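# Four arms load blanket balls into a standing crate

## Task

Using four table-mounted arms (arm1 near x=-0.87, y=+0.65, z=+0.72 facing -90°; arm2 near x=-0.87, y=-0.65, z=+0.72 facing +90°; arm3 near x=0.00, y=+0.65, z=+0.72 facing -90°; arm4 near x=0.00, y=-0.65, z=+0.72 facing +90°; headings measured counter-clockwise from +x), move every ball from the blanket into the crate. The crate has to finish upright at its original spot, and all grippers must release and withdraw at the end. Anything that stays in place only because a robot holds it is not counted as done.

## Robot and tools

Setup: four identical i2rt Big YAM arms named arm1, arm2, arm3 and arm4. Each has six revolute joints, a two-finger gripper and a wrist camera. The camera rides on top of the hand and looks toward the fingertips when joints 1 and 6 are zero and the hand points level and forward. Reach is about 1.0 m from the joint1 axis. Two fixed room cameras, cam_high and cam_low, also give views. The arms stand on the long sides of the table: arm1 and arm3 on the +y side facing -y, arm2 and arm4 on the -y side facing +y. arm1/arm2 sit near x=-0.87, arm3/arm4 near x=0.00, all at table height z=0.72 m.

Frame: one shared scene frame, origin on the floor, +z up, metres. The point called hand lies midway between the fingertips; its z axis runs along the fingers and the fingers close along its y axis. The robot's foot pose is never printed.

execute_actions: argument "actions" is a list holding either one action or nothing. An action is an object keyed by arm name; under each arm goes "joints", an object of absolute joint targets (not offsets) named individually. Each arm gets its own object, so arms can be commanded independently in one action; all named motions start together and may finish at different moments. Keys and ranges (radians except the gripper):
- joint1_rad -2.879..2.879: spins the arm about its foot, positive counter-clockwise seen from above; 0 points the arm the way its foot faces.
- joint2_rad 0..3.141: shoulder; 0 has the upper arm back and roughly level, increasing lifts it up then forward.
- joint3_rad 0..3.019: elbow; 0 is folded, larger opens it.
- joint4_rad -1.692..1.57: hand pitch, positive tilts fingers up.
- joint5_rad -1.57..1.57: hand yaw, positive to the arm's right.
- joint6_rad -2.094..2.094: hand roll, positive clockwise viewed from behind.
- gripper_m 0..0.093: fingertip gap in metres (each finger moves half). Grip force is roughly 50-62 N per pad, sometimes less.
Done tolerances are ±0.045, 0.14, 0.09, 0.055, 0.03, 0.035 rad for joints 1-6 and ±0.003 m for the gripper. Optional "cameras" lists which images to return (arm1_cam_wrist ... arm4_cam_wrist, cam_high, cam_low, or all); omitted or null means all, [] means none. Unknown keys, unknown camera names or out-of-range numbers reject the whole call and nothing moves. An empty actions list just reports state and pictures. Joints or arms left out of an action may still be driving toward an earlier target.

wait: {"seconds": 0-10}; commands nothing, lets the simulation run, then reports as an empty call does.

zoom_image: {"camera": name, "region": [x0,y0,x1,y1]} in pixels of that camera's latest full image, top-left origin, at most 504x504; gives a sharper close-up.

read_manual: optional "section" (only "licences"); returns URDF licence text, no motion.

finished_scene: {"scene": n} closes the current scene for good once the last command has been held, and reports success. Only call it when the goal holds without robot help.

Reading results: each result gives every robot's state, then images whose order is given by the "pictures" line. joint_positions are the measured angles. joint_status tells how each commanded motion ended: reaching target; "off_target" (stopped short, may still be pushing); "contact_stop" or "time_out" (target dropped, joint holds where it stopped, though a timed-out joint may keep a target near its position and keep pushing, shown under on_its_own). "joint command not followed", often with a "cause:" line, means a safety check blocked that arm's joint targets (self or arm-to-arm collision risk); the gripper part still runs, blocked joints read "not_followed", and the arm may retry those targets on later actions until given passable ones. on_its_own lists what the arm is doing without being told; its "held at" value is the target, not the position. To relieve a pushing joint, command its reported position. Tiny target changes may not move a joint. A loaded joint may sag. MOTOR HOT appears from 85 °C; at 100 °C an OVER-TEMPERATURE FAULT drops that arm and its gripper until cooled, with keys reading "limit_stop_at_motor_heat"; resend targets afterwards. Heat builds while holding loads, even while you are thinking, because the robots keep holding the last command.

Cautions: the arms do not stop on contact and can press hard; sustained pushing overheats motors. Arm-to-arm hard presses fail the run immediately and hard hits may too; the clearance check can react late and ignores fingers, gripper housings and wrist cameras, so keep arms well apart when working near each other. Joints move at different speeds, so the hand can sweep a wide arc between postures; lift before swinging. Do not knock any rigid object off the work area (cloth is exempt), keep the crate upright and unmoved, avoid dropping, slipping or slamming balls, and expect occasional small disturbances to loose items. When finished, open every gripper and move all arms away from the crate and balls.

Each tool is called after ">>>" as name(argument=value, ...), one argument or row to a line, values as JSON.

## Session

>>> execute_actions(
  actions=[],
)

Scene clock: 0.00 s.
arm1.joint_positions: joint1_rad=+0.005 joint2_rad=+0.432 joint3_rad=+1.481 joint4_rad=-1.525 joint5_rad=+0.011 joint6_rad=+0.013 gripper_m=+0.095
arm1.joint_status: not commanded
arm1.hand: x=-0.8697 y=+0.5313 z=+1.3047 quat_wxyz=(-0.367, -0.606, -0.604, +0.365) (m; scene frame)
arm2.joint_positions: joint1_rad=+0.005 joint2_rad=+0.420 joint3_rad=+1.457 joint4_rad=-1.541 joint5_rad=+0.015 joint6_rad=-0.012 gripper_m=+0.094
arm2.joint_status: not commanded
arm2.hand: x=-0.8701 y=-0.5362 z=+1.3765 quat_wxyz=(-0.367, +0.613, -0.605, -0.352) (m; scene frame)
arm3.joint_positions: joint1_rad=+0.013 joint2_rad=+0.435 joint3_rad=+1.470 joint4_rad=-1.533 joint5_rad=+0.014 joint6_rad=+0.012 gripper_m=+0.094
arm3.joint_status: not commanded
arm3.hand: x=+0.0050 y=+0.5325 z=+1.3697 quat_wxyz=(-0.370, -0.595, -0.620, +0.353) (m; scene frame)
arm4.joint_positions: joint1_rad=+0.002 joint2_rad=+0.428 joint3_rad=+1.482 joint4_rad=-1.528 joint5_rad=+0.016 joint6_rad=-0.017 gripper_m=+0.095
arm4.joint_status: not commanded
arm4.hand: x=+0.0013 y=-0.5431 z=+1.3147 quat_wxyz=(-0.379, +0.607, -0.596, -0.366) (m; scene frame)
pictures: arm1_cam_wrist, arm2_cam_wrist, arm3_cam_wrist, arm4_cam_wrist, cam_high, cam_low
Images, in order (width x height): arm1_cam_wrist 896x504, arm2_cam_wrist 896x504, arm3_cam_wrist 896x504, arm4_cam_wrist 896x504, cam_high 896x504, cam_low 896x504.

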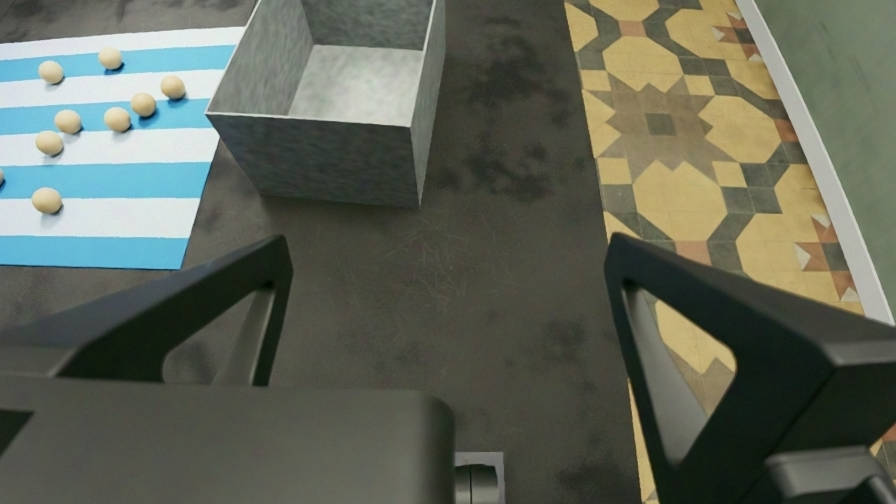

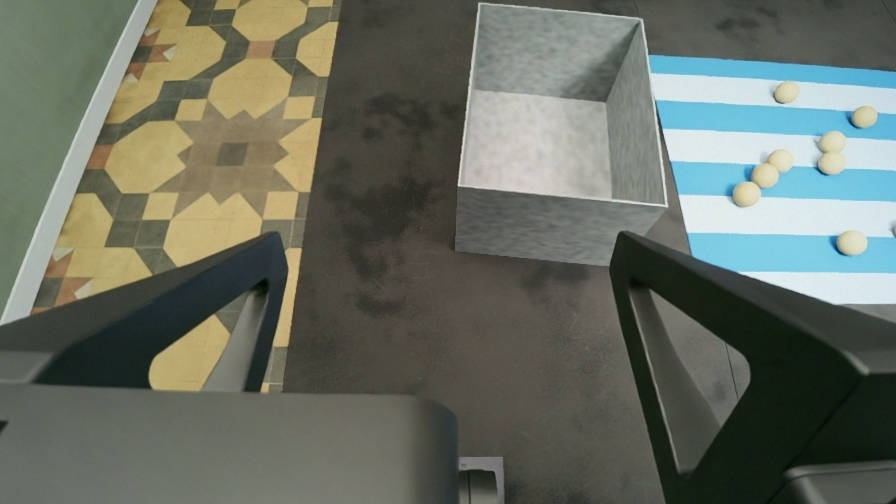

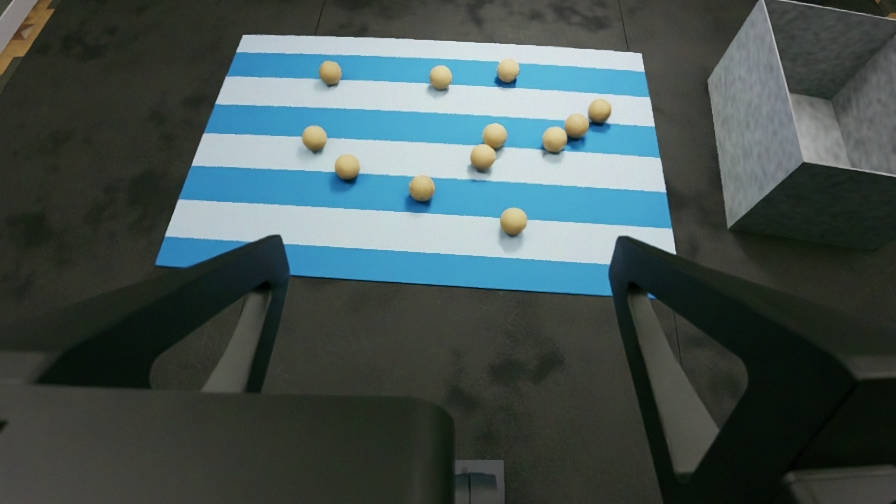

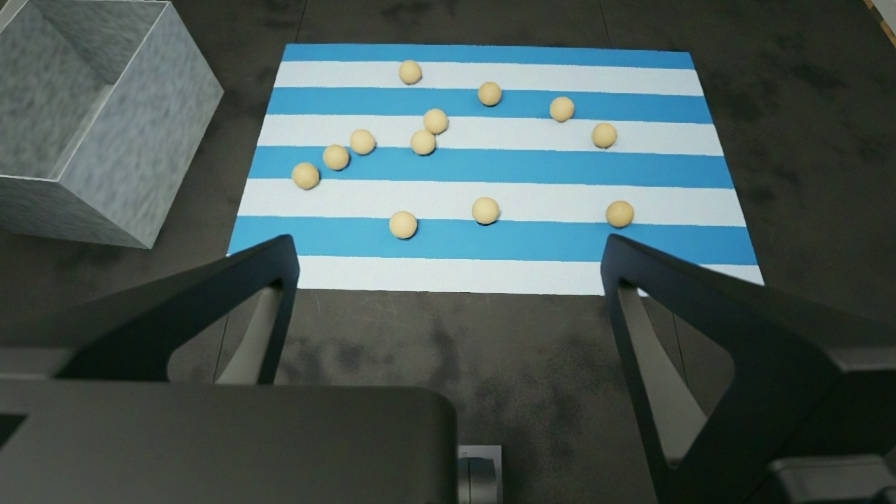

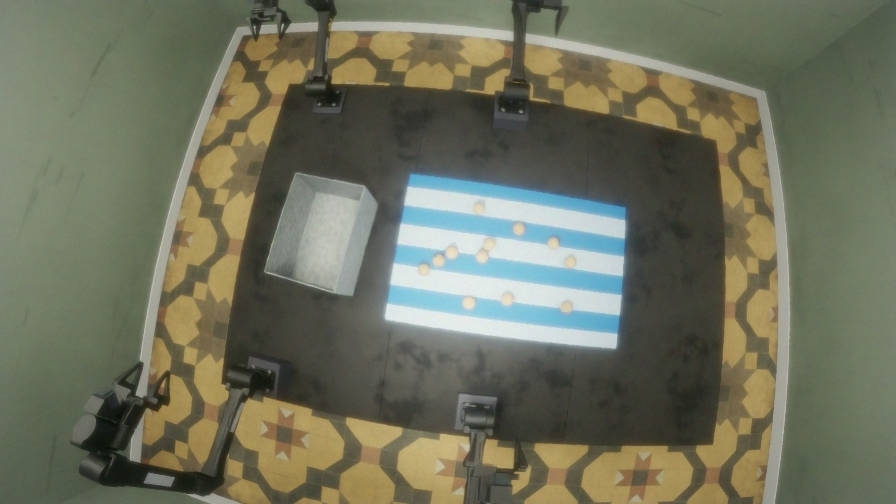

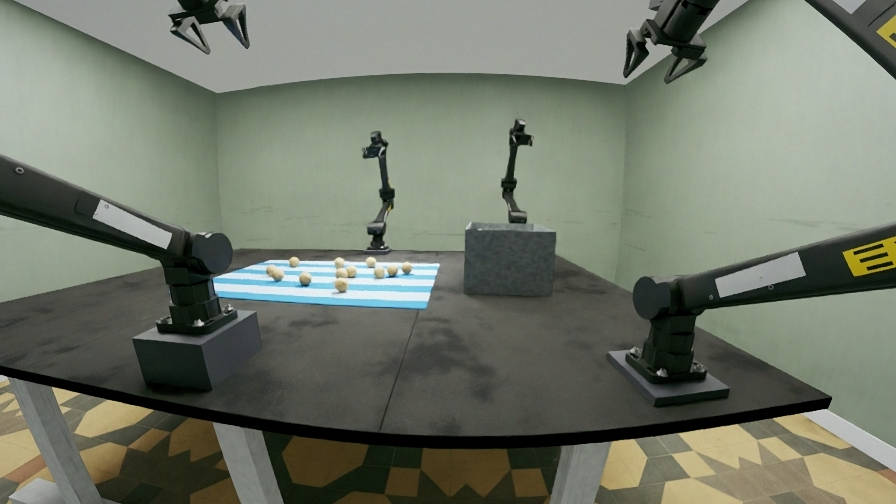

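>>> execute_actions(
  actions=[
    {"arm1":{"joints":{"joint1_rad":1.02,"joint2_rad":2.496,"joint3_rad":2.544,"joint4_rad":-1.048}},"arm2":{"joints":{"joint1_rad":-0.776,"joint2_rad":2.308,"joint3_rad":2.044,"joint4_rad":-0.936}},"arm3":{"joints":{"joint1_rad":0.397,"joint2_rad":2.04,"joint3_rad":1.65,"joint4_rad":-1.18}},"arm4":{"joints":{"joint1_rad":-0.586,"joint2_rad":1.936,"joint3_rad":1.65,"joint4_rad":-1.284}}},
  ],
)

Scene clock: 27.97 s.
arm1.joint_positions: joint1_rad=+1.028 joint2_rad=+2.507 joint3_rad=+2.516 joint4_rad=-1.048 joint5_rad=+0.012 joint6_rad=+0.013 gripper_m=+0.095
arm1.joint_status: all done
arm1.hand: x=-0.1188 y=+0.2032 z=+0.8237 quat_wxyz=(-0.251, -0.262, -0.929, +0.071) (m; scene frame)
arm2.joint_positions: joint1_rad=-0.779 joint2_rad=+2.304 joint3_rad=+2.014 joint4_rad=-0.935 joint5_rad=+0.015 joint6_rad=-0.012 gripper_m=+0.094
arm2.joint_status: all done
arm2.hand: x=-0.3241 y=-0.1001 z=+0.8479 quat_wxyz=(-0.164, +0.385, -0.906, -0.057) (m; scene frame)
arm3.joint_positions: joint1_rad=+0.393 joint2_rad=+2.048 joint3_rad=+1.634 joint4_rad=-1.182 joint5_rad=+0.014 joint6_rad=+0.012 gripper_m=+0.094
arm3.joint_status: all done
arm3.hand: x=+0.2538 y=+0.1070 z=+0.8433 quat_wxyz=(+0.015, -0.540, -0.842, +0.000) (m; scene frame)
arm4.joint_positions: joint1_rad=-0.588 joint2_rad=+1.923 joint3_rad=+1.642 joint4_rad=-1.285 joint5_rad=+0.016 joint6_rad=-0.017 gripper_m=+0.095
arm4.joint_status: all done
arm4.hand: x=+0.3229 y=-0.1642 z=+0.8603 quat_wxyz=(-0.009, +0.483, -0.876, +0.001) (m; scene frame)
pictures: arm1_cam_wrist, arm2_cam_wrist, arm3_cam_wrist, arm4_cam_wrist, cam_high, cam_low
Images, in order (width x height): arm1_cam_wrist 896x504, arm2_cam_wrist 896x504, arm3_cam_wrist 896x504, arm4_cam_wrist 896x504, cam_high 896x504, cam_low 896x504.

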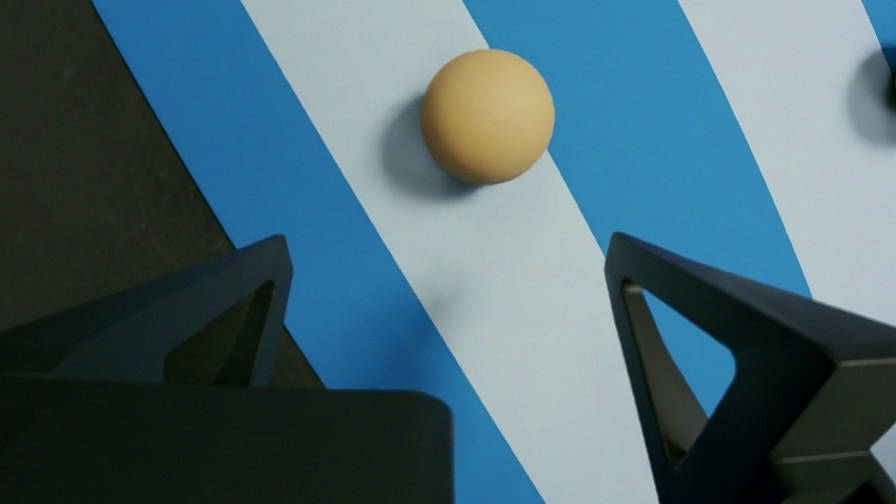

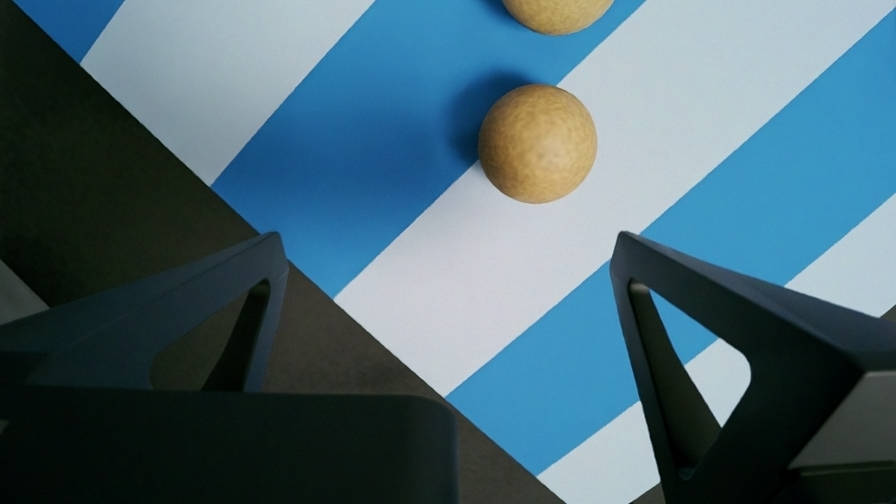

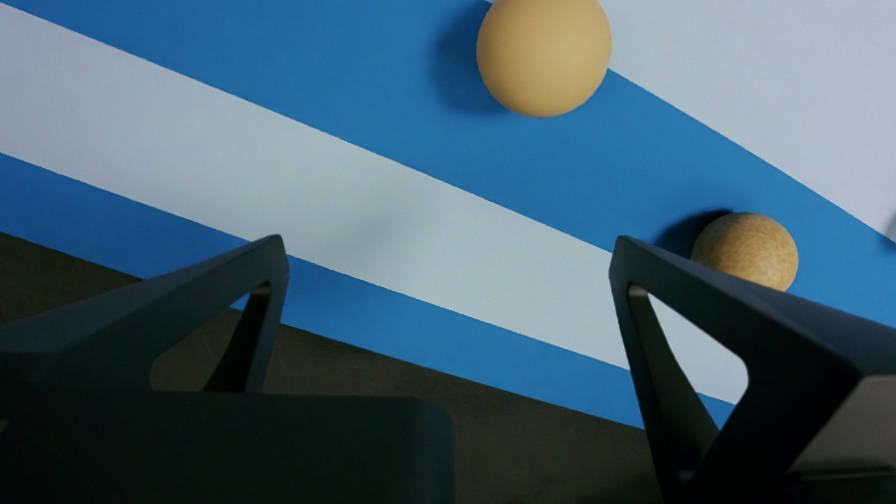

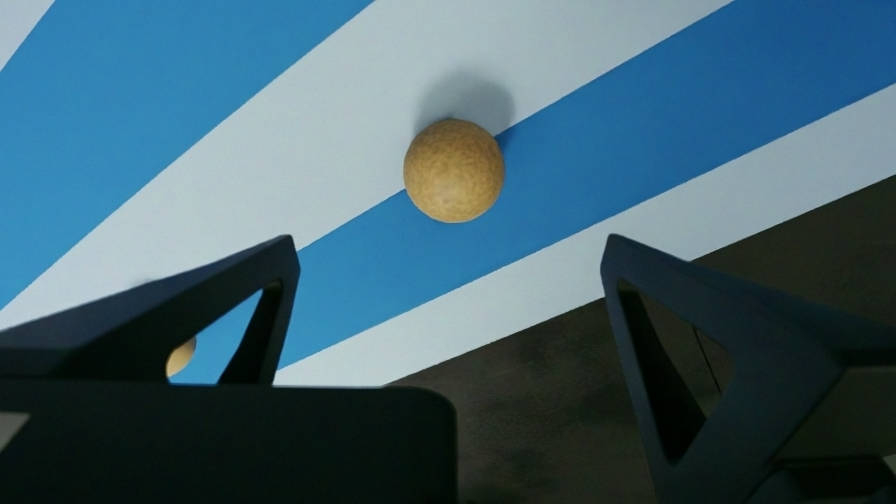

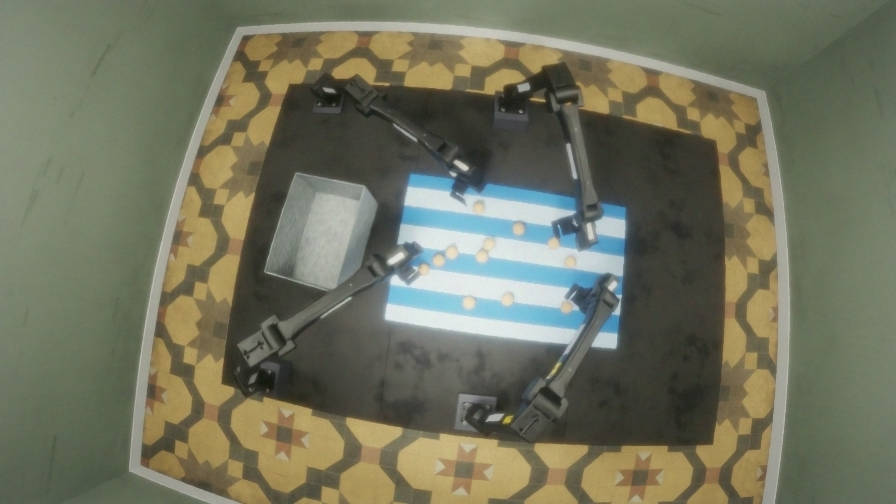

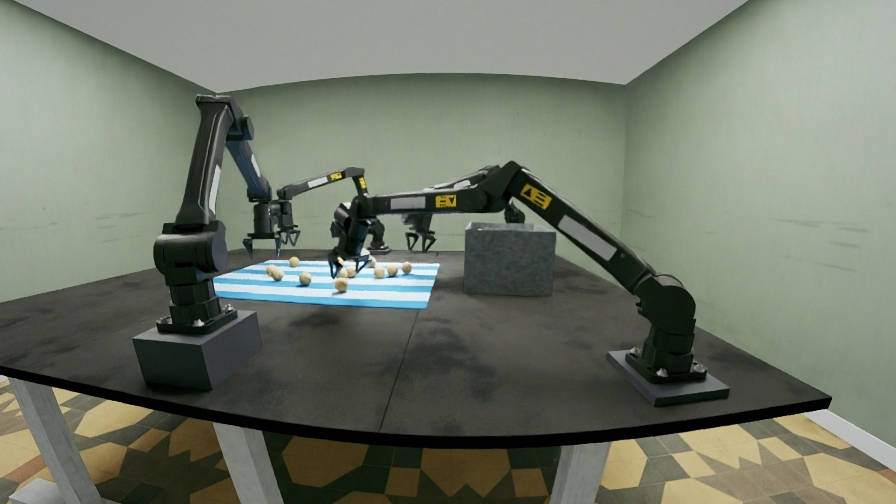

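>>> execute_actions(
  actions=[
    {"arm1":{"joints":{"joint1_rad":1.004,"joint2_rad":2.639,"joint3_rad":2.534,"joint4_rad":-0.695}},"arm2":{"joints":{"joint1_rad":-0.823,"joint2_rad":2.522,"joint3_rad":2.168,"joint4_rad":-0.846}},"arm3":{"joints":{"joint1_rad":0.337,"joint2_rad":2.242,"joint3_rad":1.72,"joint4_rad":-1.048}},"arm4":{"joints":{"joint1_rad":-0.586,"joint2_rad":2.01,"joint3_rad":1.438,"joint4_rad":-0.998}}},
  ],
)

Scene clock: 42.37 s.
arm1.joint_positions: joint1_rad=+1.009 joint2_rad=+2.626 joint3_rad=+2.516 joint4_rad=-0.706 joint5_rad=+0.012 joint6_rad=+0.013 gripper_m=+0.095
arm1.joint_status: all done
arm1.hand: x=-0.0768 y=+0.1584 z=+0.7690 quat_wxyz=(-0.352, -0.262, -0.893, +0.101) (m; scene frame)
arm2.joint_positions: joint1_rad=-0.826 joint2_rad=+2.512 joint3_rad=+2.148 joint4_rad=-0.848 joint5_rad=+0.015 joint6_rad=-0.012 gripper_m=+0.094
arm2.joint_status: all done
arm2.hand: x=-0.2717 y=-0.1023 z=+0.7542 quat_wxyz=(-0.171, +0.363, -0.914, -0.056) (m; scene frame)
arm3.joint_positions: joint1_rad=+0.329 joint2_rad=+2.241 joint3_rad=+1.700 joint4_rad=-1.056 joint5_rad=+0.014 joint6_rad=+0.012 gripper_m=+0.094
arm3.joint_status: all done
arm3.hand: x=+0.2306 y=+0.0624 z=+0.7496 quat_wxyz=(+0.015, -0.566, -0.824, -0.001) (m; scene frame)
arm4.joint_positions: joint1_rad=-0.588 joint2_rad=+1.999 joint3_rad=+1.443 joint4_rad=-1.009 joint5_rad=+0.016 joint6_rad=-0.017 gripper_m=+0.095
arm4.joint_status: all done
arm4.hand: x=+0.3135 y=-0.1777 z=+0.7493 quat_wxyz=(-0.010, +0.483, -0.876, +0.001) (m; scene frame)
pictures: arm1_cam_wrist, arm2_cam_wrist, arm3_cam_wrist, arm4_cam_wrist, cam_high, cam_low
Images, in order (width x height): arm1_cam_wrist 896x504, arm2_cam_wrist 896x504, arm3_cam_wrist 896x504, arm4_cam_wrist 896x504, cam_high 896x504, cam_low 896x504.

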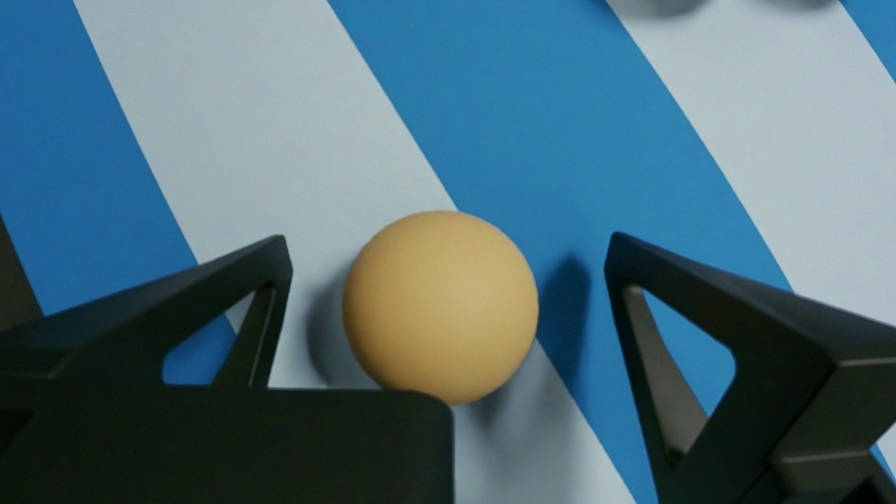

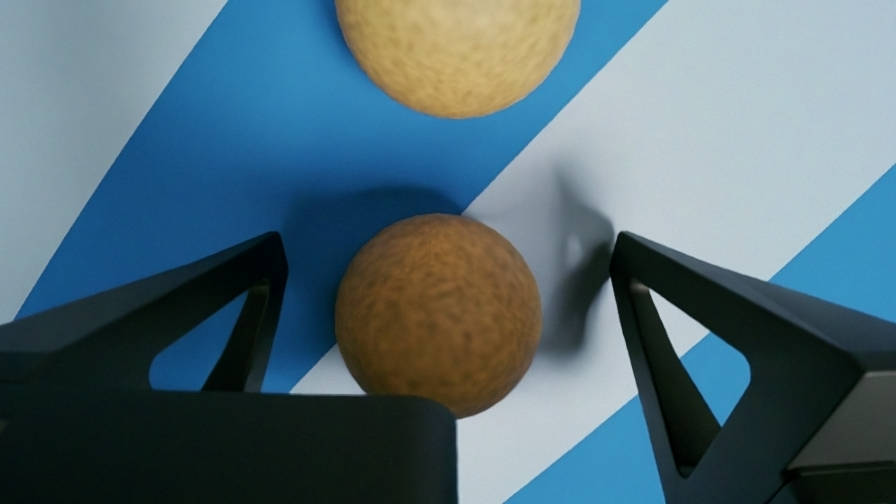

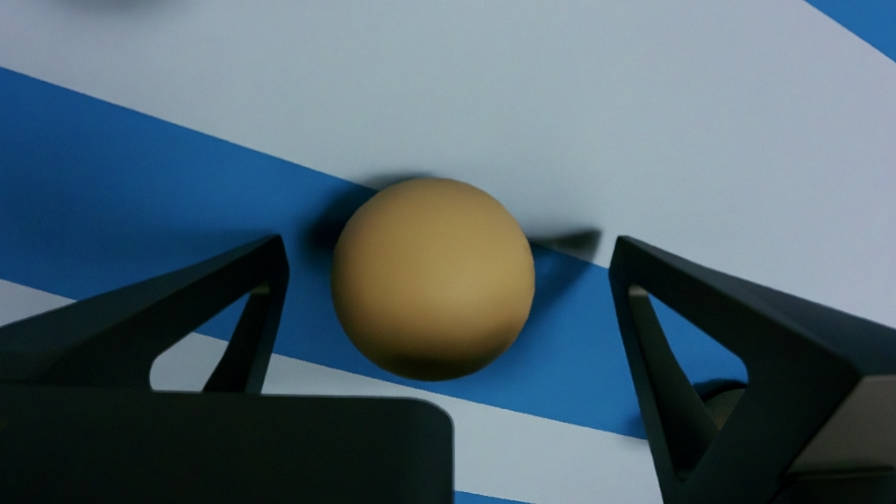

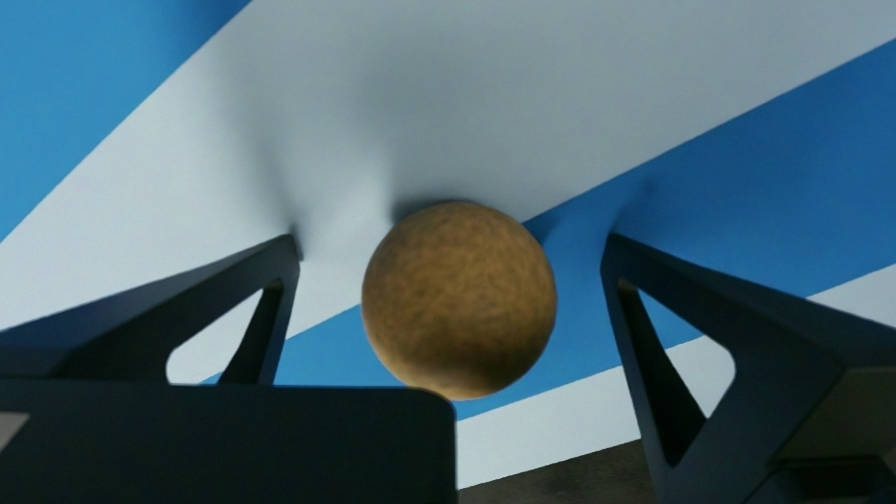

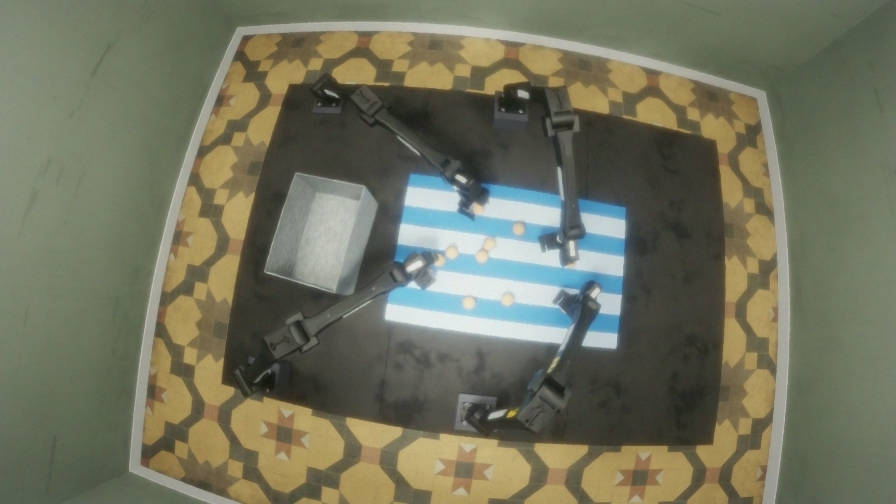

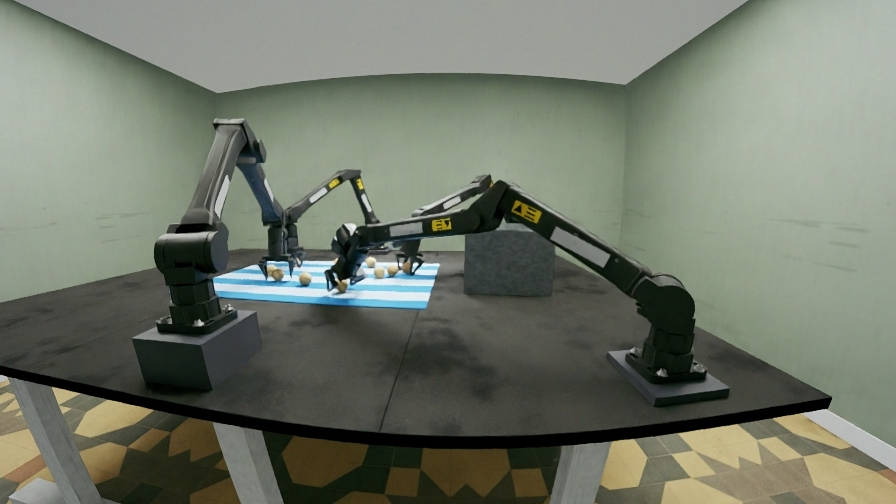

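>>> execute_actions(
  actions=[
    {"arm1":{"joints":{"joint4_rad":-0.80}},"arm2":{"joints":{"joint4_rad":-0.92}},"arm3":{"joints":{"gripper_m":0.04}},"arm4":{"joints":{"joint4_rad":-1.065}}},
  ],
  cameras=[],
)

>>> execute_actions(
  actions=[
    {"arm1":{"joints":{"gripper_m":0.04}},"arm2":{"joints":{"gripper_m":0.04}},"arm4":{"joints":{"gripper_m":0.04}}},
  ],
  cameras=["arm1_cam_wrist","arm2_cam_wrist","arm3_cam_wrist","arm4_cam_wrist"],
)

Scene clock: 48.90 s.
arm1.joint_positions: joint1_rad=+1.009 joint2_rad=+2.623 joint3_rad=+2.516 joint4_rad=-0.778 joint5_rad=+0.012 joint6_rad=+0.013 gripper_m=+0.095
arm1.joint_status: all done
arm1.hand: x=-0.0880 y=+0.1654 z=+0.7598 quat_wxyz=(-0.321, -0.265, -0.905, +0.093) (m; scene frame)
arm2.joint_positions: joint1_rad=-0.826 joint2_rad=+2.512 joint3_rad=+2.149 joint4_rad=-0.898 joint5_rad=+0.015 joint6_rad=-0.012 gripper_m=+0.094
arm2.joint_status: all done
arm2.hand: x=-0.2797 y=-0.1098 z=+0.7507 quat_wxyz=(-0.149, +0.364, -0.918, -0.047) (m; scene frame)
arm3.joint_positions: joint1_rad=+0.330 joint2_rad=+2.241 joint3_rad=+1.700 joint4_rad=-1.056 joint5_rad=+0.014 joint6_rad=+0.012 gripper_m=+0.047
arm3.joint_status: gripper_m off_target (ended at +0.047, target +0.040)
arm3.hand: x=+0.2308 y=+0.0625 z=+0.7496 quat_wxyz=(+0.015, -0.566, -0.824, -0.001) (m; scene frame)
arm4.joint_positions: joint1_rad=-0.588 joint2_rad=+1.999 joint3_rad=+1.443 joint4_rad=-1.056 joint5_rad=+0.016 joint6_rad=-0.017 gripper_m=+0.095
arm4.joint_status: all done
arm4.hand: x=+0.3072 y=-0.1874 z=+0.7494 quat_wxyz=(+0.011, +0.483, -0.876, +0.012) (m; scene frame)
pictures: none
No camera images: the call's "cameras" was empty. Leave "cameras" out to get every camera's image.

Scene clock: 49.50 s.
arm1.joint_positions: joint1_rad=+1.009 joint2_rad=+2.622 joint3_rad=+2.516 joint4_rad=-0.782 joint5_rad=+0.012 joint6_rad=+0.013 gripper_m=+0.047
arm1.joint_status: gripper_m off_target (ended at +0.047, target +0.040)
arm1.hand: x=-0.0887 y=+0.1658 z=+0.7598 quat_wxyz=(-0.319, -0.265, -0.905, +0.092) (m; scene frame)
arm2.joint_positions: joint1_rad=-0.826 joint2_rad=+2.512 joint3_rad=+2.149 joint4_rad=-0.904 joint5_rad=+0.015 joint6_rad=-0.012 gripper_m=+0.046
arm2.joint_status: gripper_m off_target (ended at +0.046, target +0.040)
arm2.hand: x=-0.2810 y=-0.1104 z=+0.7506 quat_wxyz=(-0.146, +0.365, -0.918, -0.047) (m; scene frame)
arm3.joint_positions: joint1_rad=+0.330 joint2_rad=+2.241 joint3_rad=+1.700 joint4_rad=-1.056 joint5_rad=+0.014 joint6_rad=+0.012 gripper_m=+0.047
arm3.joint_status: not commanded
arm3.hand: x=+0.2308 y=+0.0625 z=+0.7496 quat_wxyz=(+0.015, -0.566, -0.824, -0.001) (m; scene frame)
arm4.joint_positions: joint1_rad=-0.588 joint2_rad=+1.999 joint3_rad=+1.443 joint4_rad=-1.056 joint5_rad=+0.016 joint6_rad=-0.017 gripper_m=+0.047
arm4.joint_status: gripper_m off_target (ended at +0.047, target +0.040)
arm4.hand: x=+0.3071 y=-0.1874 z=+0.7494 quat_wxyz=(+0.011, +0.483, -0.876, +0.012) (m; scene frame)
pictures: arm1_cam_wrist, arm2_cam_wrist, arm3_cam_wrist, arm4_cam_wrist
Images, in order (width x height): arm1_cam_wrist 896x504, arm2_cam_wrist 896x504, arm3_cam_wrist 896x504, arm4_cam_wrist 896x504.

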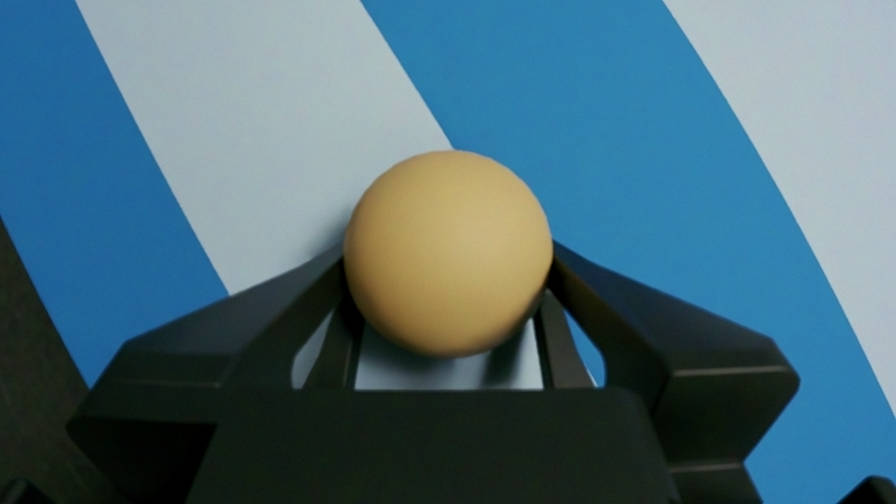

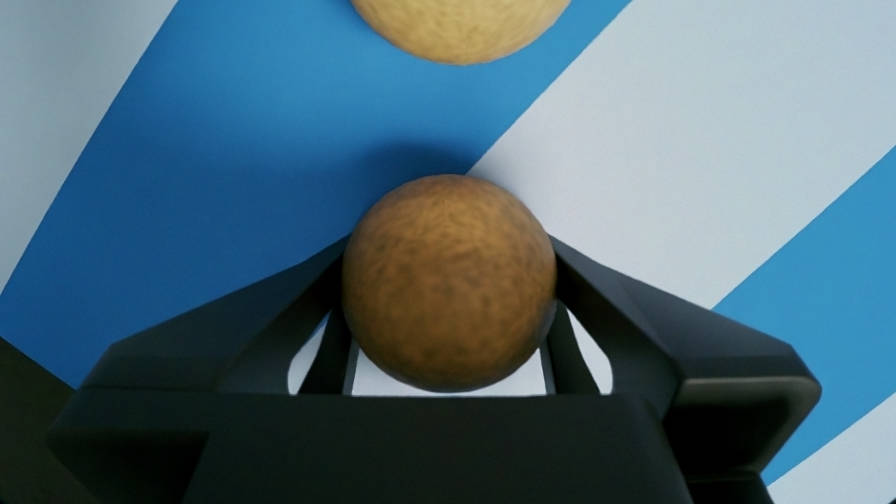

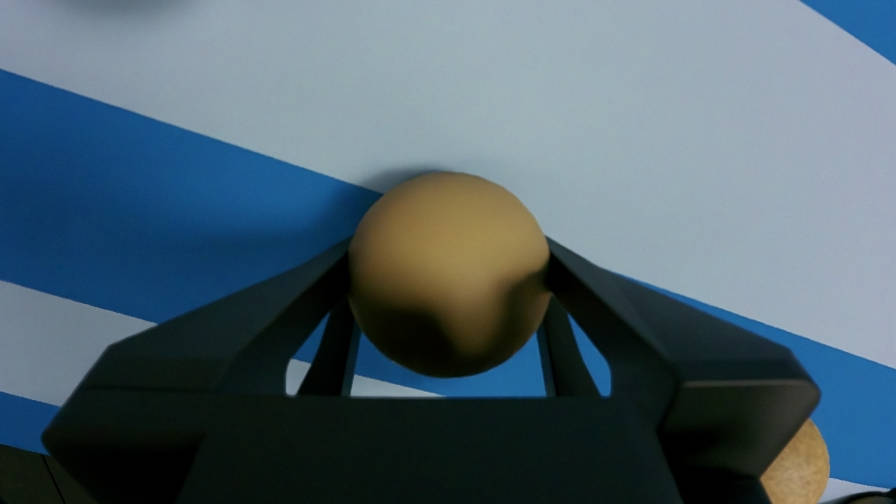

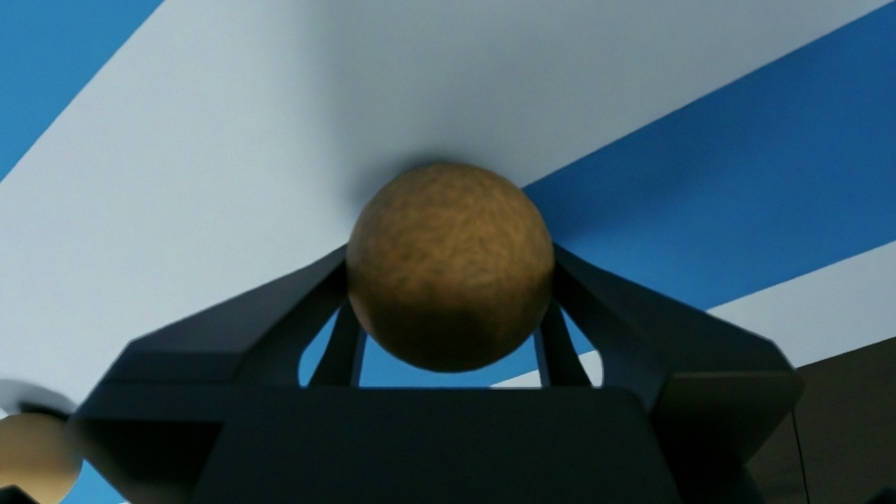

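>>> execute_actions(
  actions=[
    {"arm1":{"joints":{"joint2_rad":1.474,"joint3_rad":1.44,"joint4_rad":-0.944}},"arm2":{"joints":{"joint2_rad":1.435,"joint3_rad":1.17,"joint4_rad":-0.717}},"arm3":{"joints":{"joint2_rad":1.45,"joint3_rad":1.3,"joint4_rad":-0.95}},"arm4":{"joints":{"joint2_rad":1.45,"joint3_rad":1.42,"joint4_rad":-1.05}}},
  ],
  cameras=[],
)

>>> execute_actions(
  actions=[
    {"arm1":{"joints":{"joint1_rad":0.177}},"arm2":{"joints":{"joint1_rad":-0.186}},"arm3":{"joints":{"joint1_rad":-0.83}},"arm4":{"joints":{"joint1_rad":0.822}}},
  ],
  cameras=[],
)

>>> execute_actions(
  actions=[
    {"arm3":{"joints":{"joint2_rad":2.145,"joint3_rad":2.2,"joint4_rad":-1.03}},"arm4":{"joints":{"joint2_rad":2.076,"joint3_rad":2.21,"joint4_rad":-1.114}}},
  ],
)

Scene clock: 65.13 s.
arm1.joint_positions: joint1_rad=+1.009 joint2_rad=+1.458 joint3_rad=+1.439 joint4_rad=-0.942 joint5_rad=+0.012 joint6_rad=+0.013 gripper_m=+0.047
arm1.joint_status: all done
arm1.hand: x=-0.3861 y=+0.3476 z=+1.0390 quat_wxyz=(-0.286, -0.268, -0.916, +0.083) (m; scene frame)
arm2.joint_positions: joint1_rad=-0.826 joint2_rad=+1.437 joint3_rad=+1.163 joint4_rad=-0.725 joint5_rad=+0.015 joint6_rad=-0.012 gripper_m=+0.046
arm2.joint_status: all done
arm2.hand: x=-0.4725 y=-0.2861 z=+1.0261 quat_wxyz=(-0.268, +0.353, -0.891, -0.094) (m; scene frame)
arm3.joint_positions: joint1_rad=+0.330 joint2_rad=+1.450 joint3_rad=+1.298 joint4_rad=-0.960 joint5_rad=+0.014 joint6_rad=+0.012 gripper_m=+0.047
arm3.joint_status: all done
arm3.hand: x=+0.1937 y=+0.1566 z=+1.0437 quat_wxyz=(-0.185, -0.552, -0.802, +0.133) (m; scene frame)
arm4.joint_positions: joint1_rad=-0.588 joint2_rad=+1.441 joint3_rad=+1.412 joint4_rad=-1.056 joint5_rad=+0.016 joint6_rad=-0.017 gripper_m=+0.047
arm4.joint_status: all done
arm4.hand: x=+0.2966 y=-0.2060 z=+1.0360 quat_wxyz=(-0.220, +0.466, -0.850, -0.110) (m; scene frame)
pictures: none
No camera images: the call's "cameras" was empty. Leave "cameras" out to get every camera's image.

Scene clock: 66.83 s.
arm1.joint_positions: joint1_rad=+0.174 joint2_rad=+1.458 joint3_rad=+1.439 joint4_rad=-0.942 joint5_rad=+0.012 joint6_rad=+0.013 gripper_m=+0.047
arm1.joint_status: all done
arm1.hand: x=-0.7680 y=+0.0881 z=+1.0382 quat_wxyz=(-0.226, -0.616, -0.729, +0.193) (m; scene frame)
arm2.joint_positions: joint1_rad=-0.179 joint2_rad=+1.437 joint3_rad=+1.163 joint4_rad=-0.725 joint5_rad=+0.015 joint6_rad=-0.012 gripper_m=+0.046
arm2.joint_status: all done
arm2.hand: x=-0.7722 y=-0.1195 z=+1.0247 quat_wxyz=(-0.224, +0.619, -0.733, -0.173) (m; scene frame)
arm3.joint_positions: joint1_rad=-0.836 joint2_rad=+1.452 joint3_rad=+1.298 joint4_rad=-0.960 joint5_rad=+0.015 joint6_rad=+0.012 gripper_m=+0.047
arm3.joint_status: all done
arm3.hand: x=-0.3772 y=+0.2776 z=+1.0428 quat_wxyz=(-0.081, -0.903, -0.365, +0.212) (m; scene frame)
arm4.joint_positions: joint1_rad=+0.829 joint2_rad=+1.443 joint3_rad=+1.412 joint4_rad=-1.056 joint5_rad=+0.016 joint6_rad=-0.017 gripper_m=+0.047
arm4.joint_status: all done
arm4.hand: x=-0.3970 y=-0.2908 z=+1.0330 quat_wxyz=(-0.100, +0.908, -0.341, -0.222) (m; scene frame)
pictures: none
No camera images: the call's "cameras" was empty. Leave "cameras" out to get every camera's image.

Scene clock: 68.40 s.
arm1.joint_positions: joint1_rad=+0.174 joint2_rad=+1.458 joint3_rad=+1.439 joint4_rad=-0.942 joint5_rad=+0.012 joint6_rad=+0.013 gripper_m=+0.047
arm1.joint_status: not commanded
arm1.hand: x=-0.7680 y=+0.0881 z=+1.0382 quat_wxyz=(-0.226, -0.616, -0.729, +0.193) (m; scene frame)
arm2.joint_positions: joint1_rad=-0.179 joint2_rad=+1.437 joint3_rad=+1.163 joint4_rad=-0.725 joint5_rad=+0.015 joint6_rad=-0.012 gripper_m=+0.046
arm2.joint_status: not commanded
arm2.hand: x=-0.7722 y=-0.1195 z=+1.0247 quat_wxyz=(-0.224, +0.619, -0.733, -0.173) (m; scene frame)
arm3.joint_positions: joint1_rad=-0.836 joint2_rad=+2.140 joint3_rad=+2.140 joint4_rad=-1.032 joint5_rad=+0.015 joint6_rad=+0.012 gripper_m=+0.047
arm3.joint_status: all done
arm3.hand: x=-0.5619 y=+0.0933 z=+1.0097 quat_wxyz=(-0.097, -0.893, -0.361, +0.249) (m; scene frame)
arm4.joint_positions: joint1_rad=+0.822 joint2_rad=+2.076 joint3_rad=+2.146 joint4_rad=-1.120 joint5_rad=+0.020 joint6_rad=-0.019 gripper_m=+0.047
arm4.joint_status: all done
arm4.hand: x=-0.5640 y=-0.1311 z=+0.9918 quat_wxyz=(-0.110, +0.902, -0.343, -0.237) (m; scene frame)
pictures: arm1_cam_wrist, arm2_cam_wrist, arm3_cam_wrist, arm4_cam_wrist, cam_high, cam_low
Images, in order (width x height): arm1_cam_wrist 896x504, arm2_cam_wrist 896x504, arm3_cam_wrist 896x504, arm4_cam_wrist 896x504, cam_high 896x504, cam_low 896x504.

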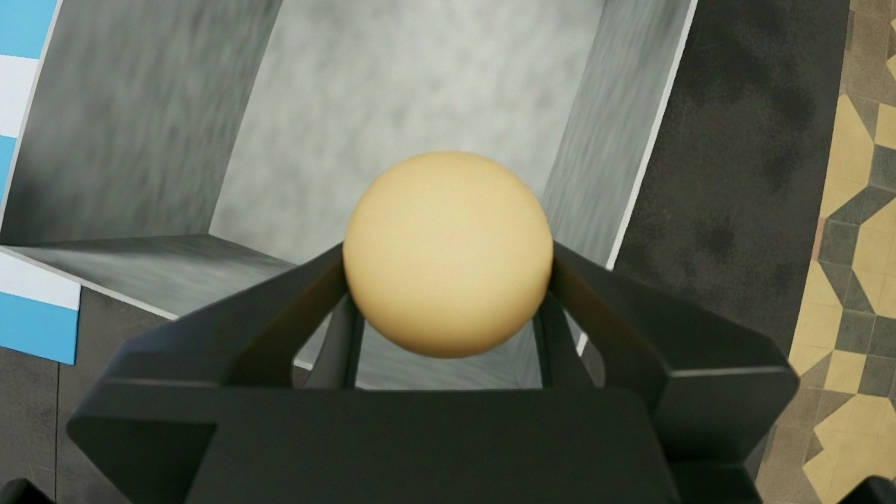

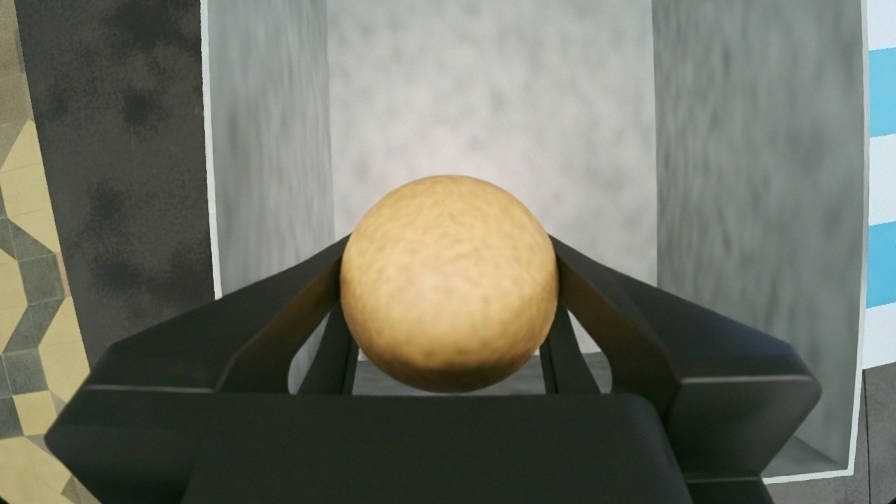

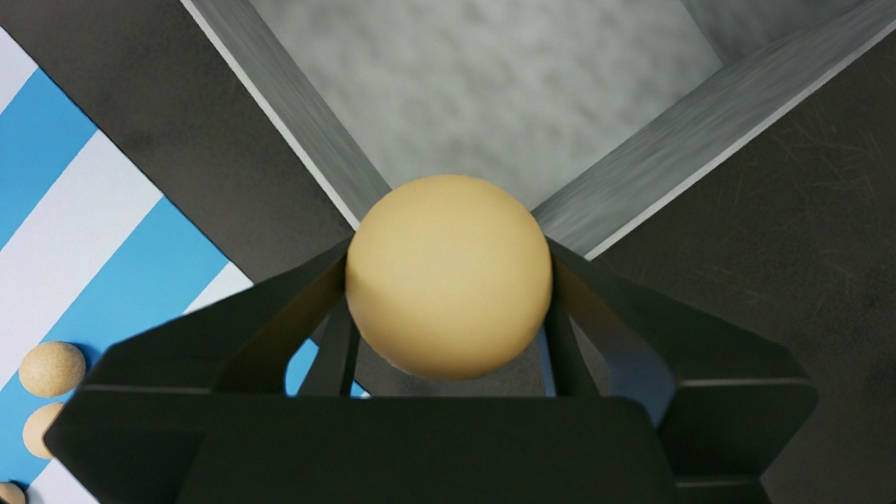

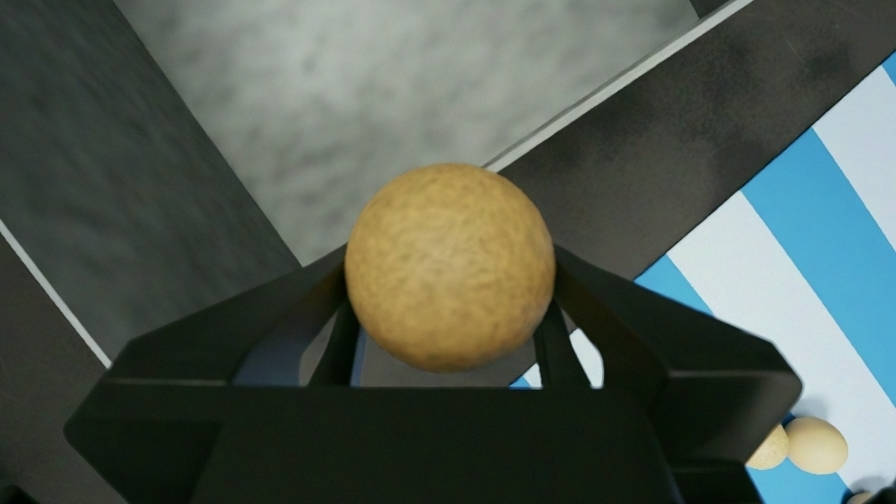

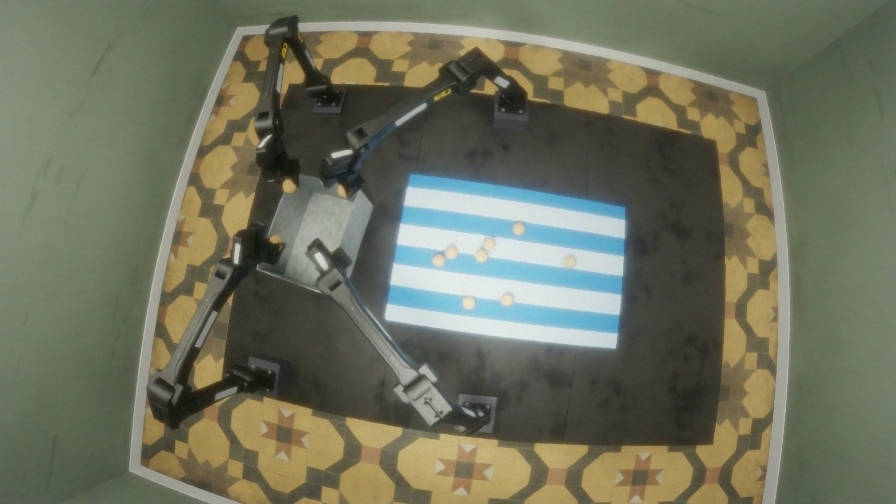

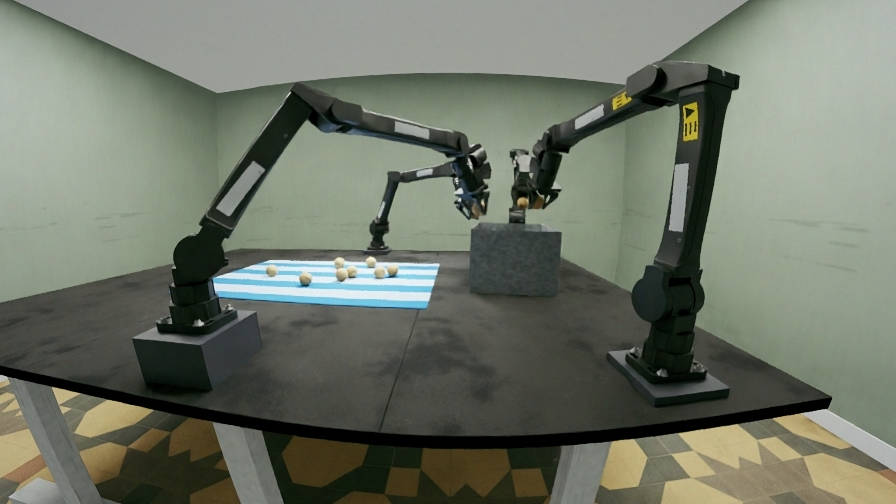

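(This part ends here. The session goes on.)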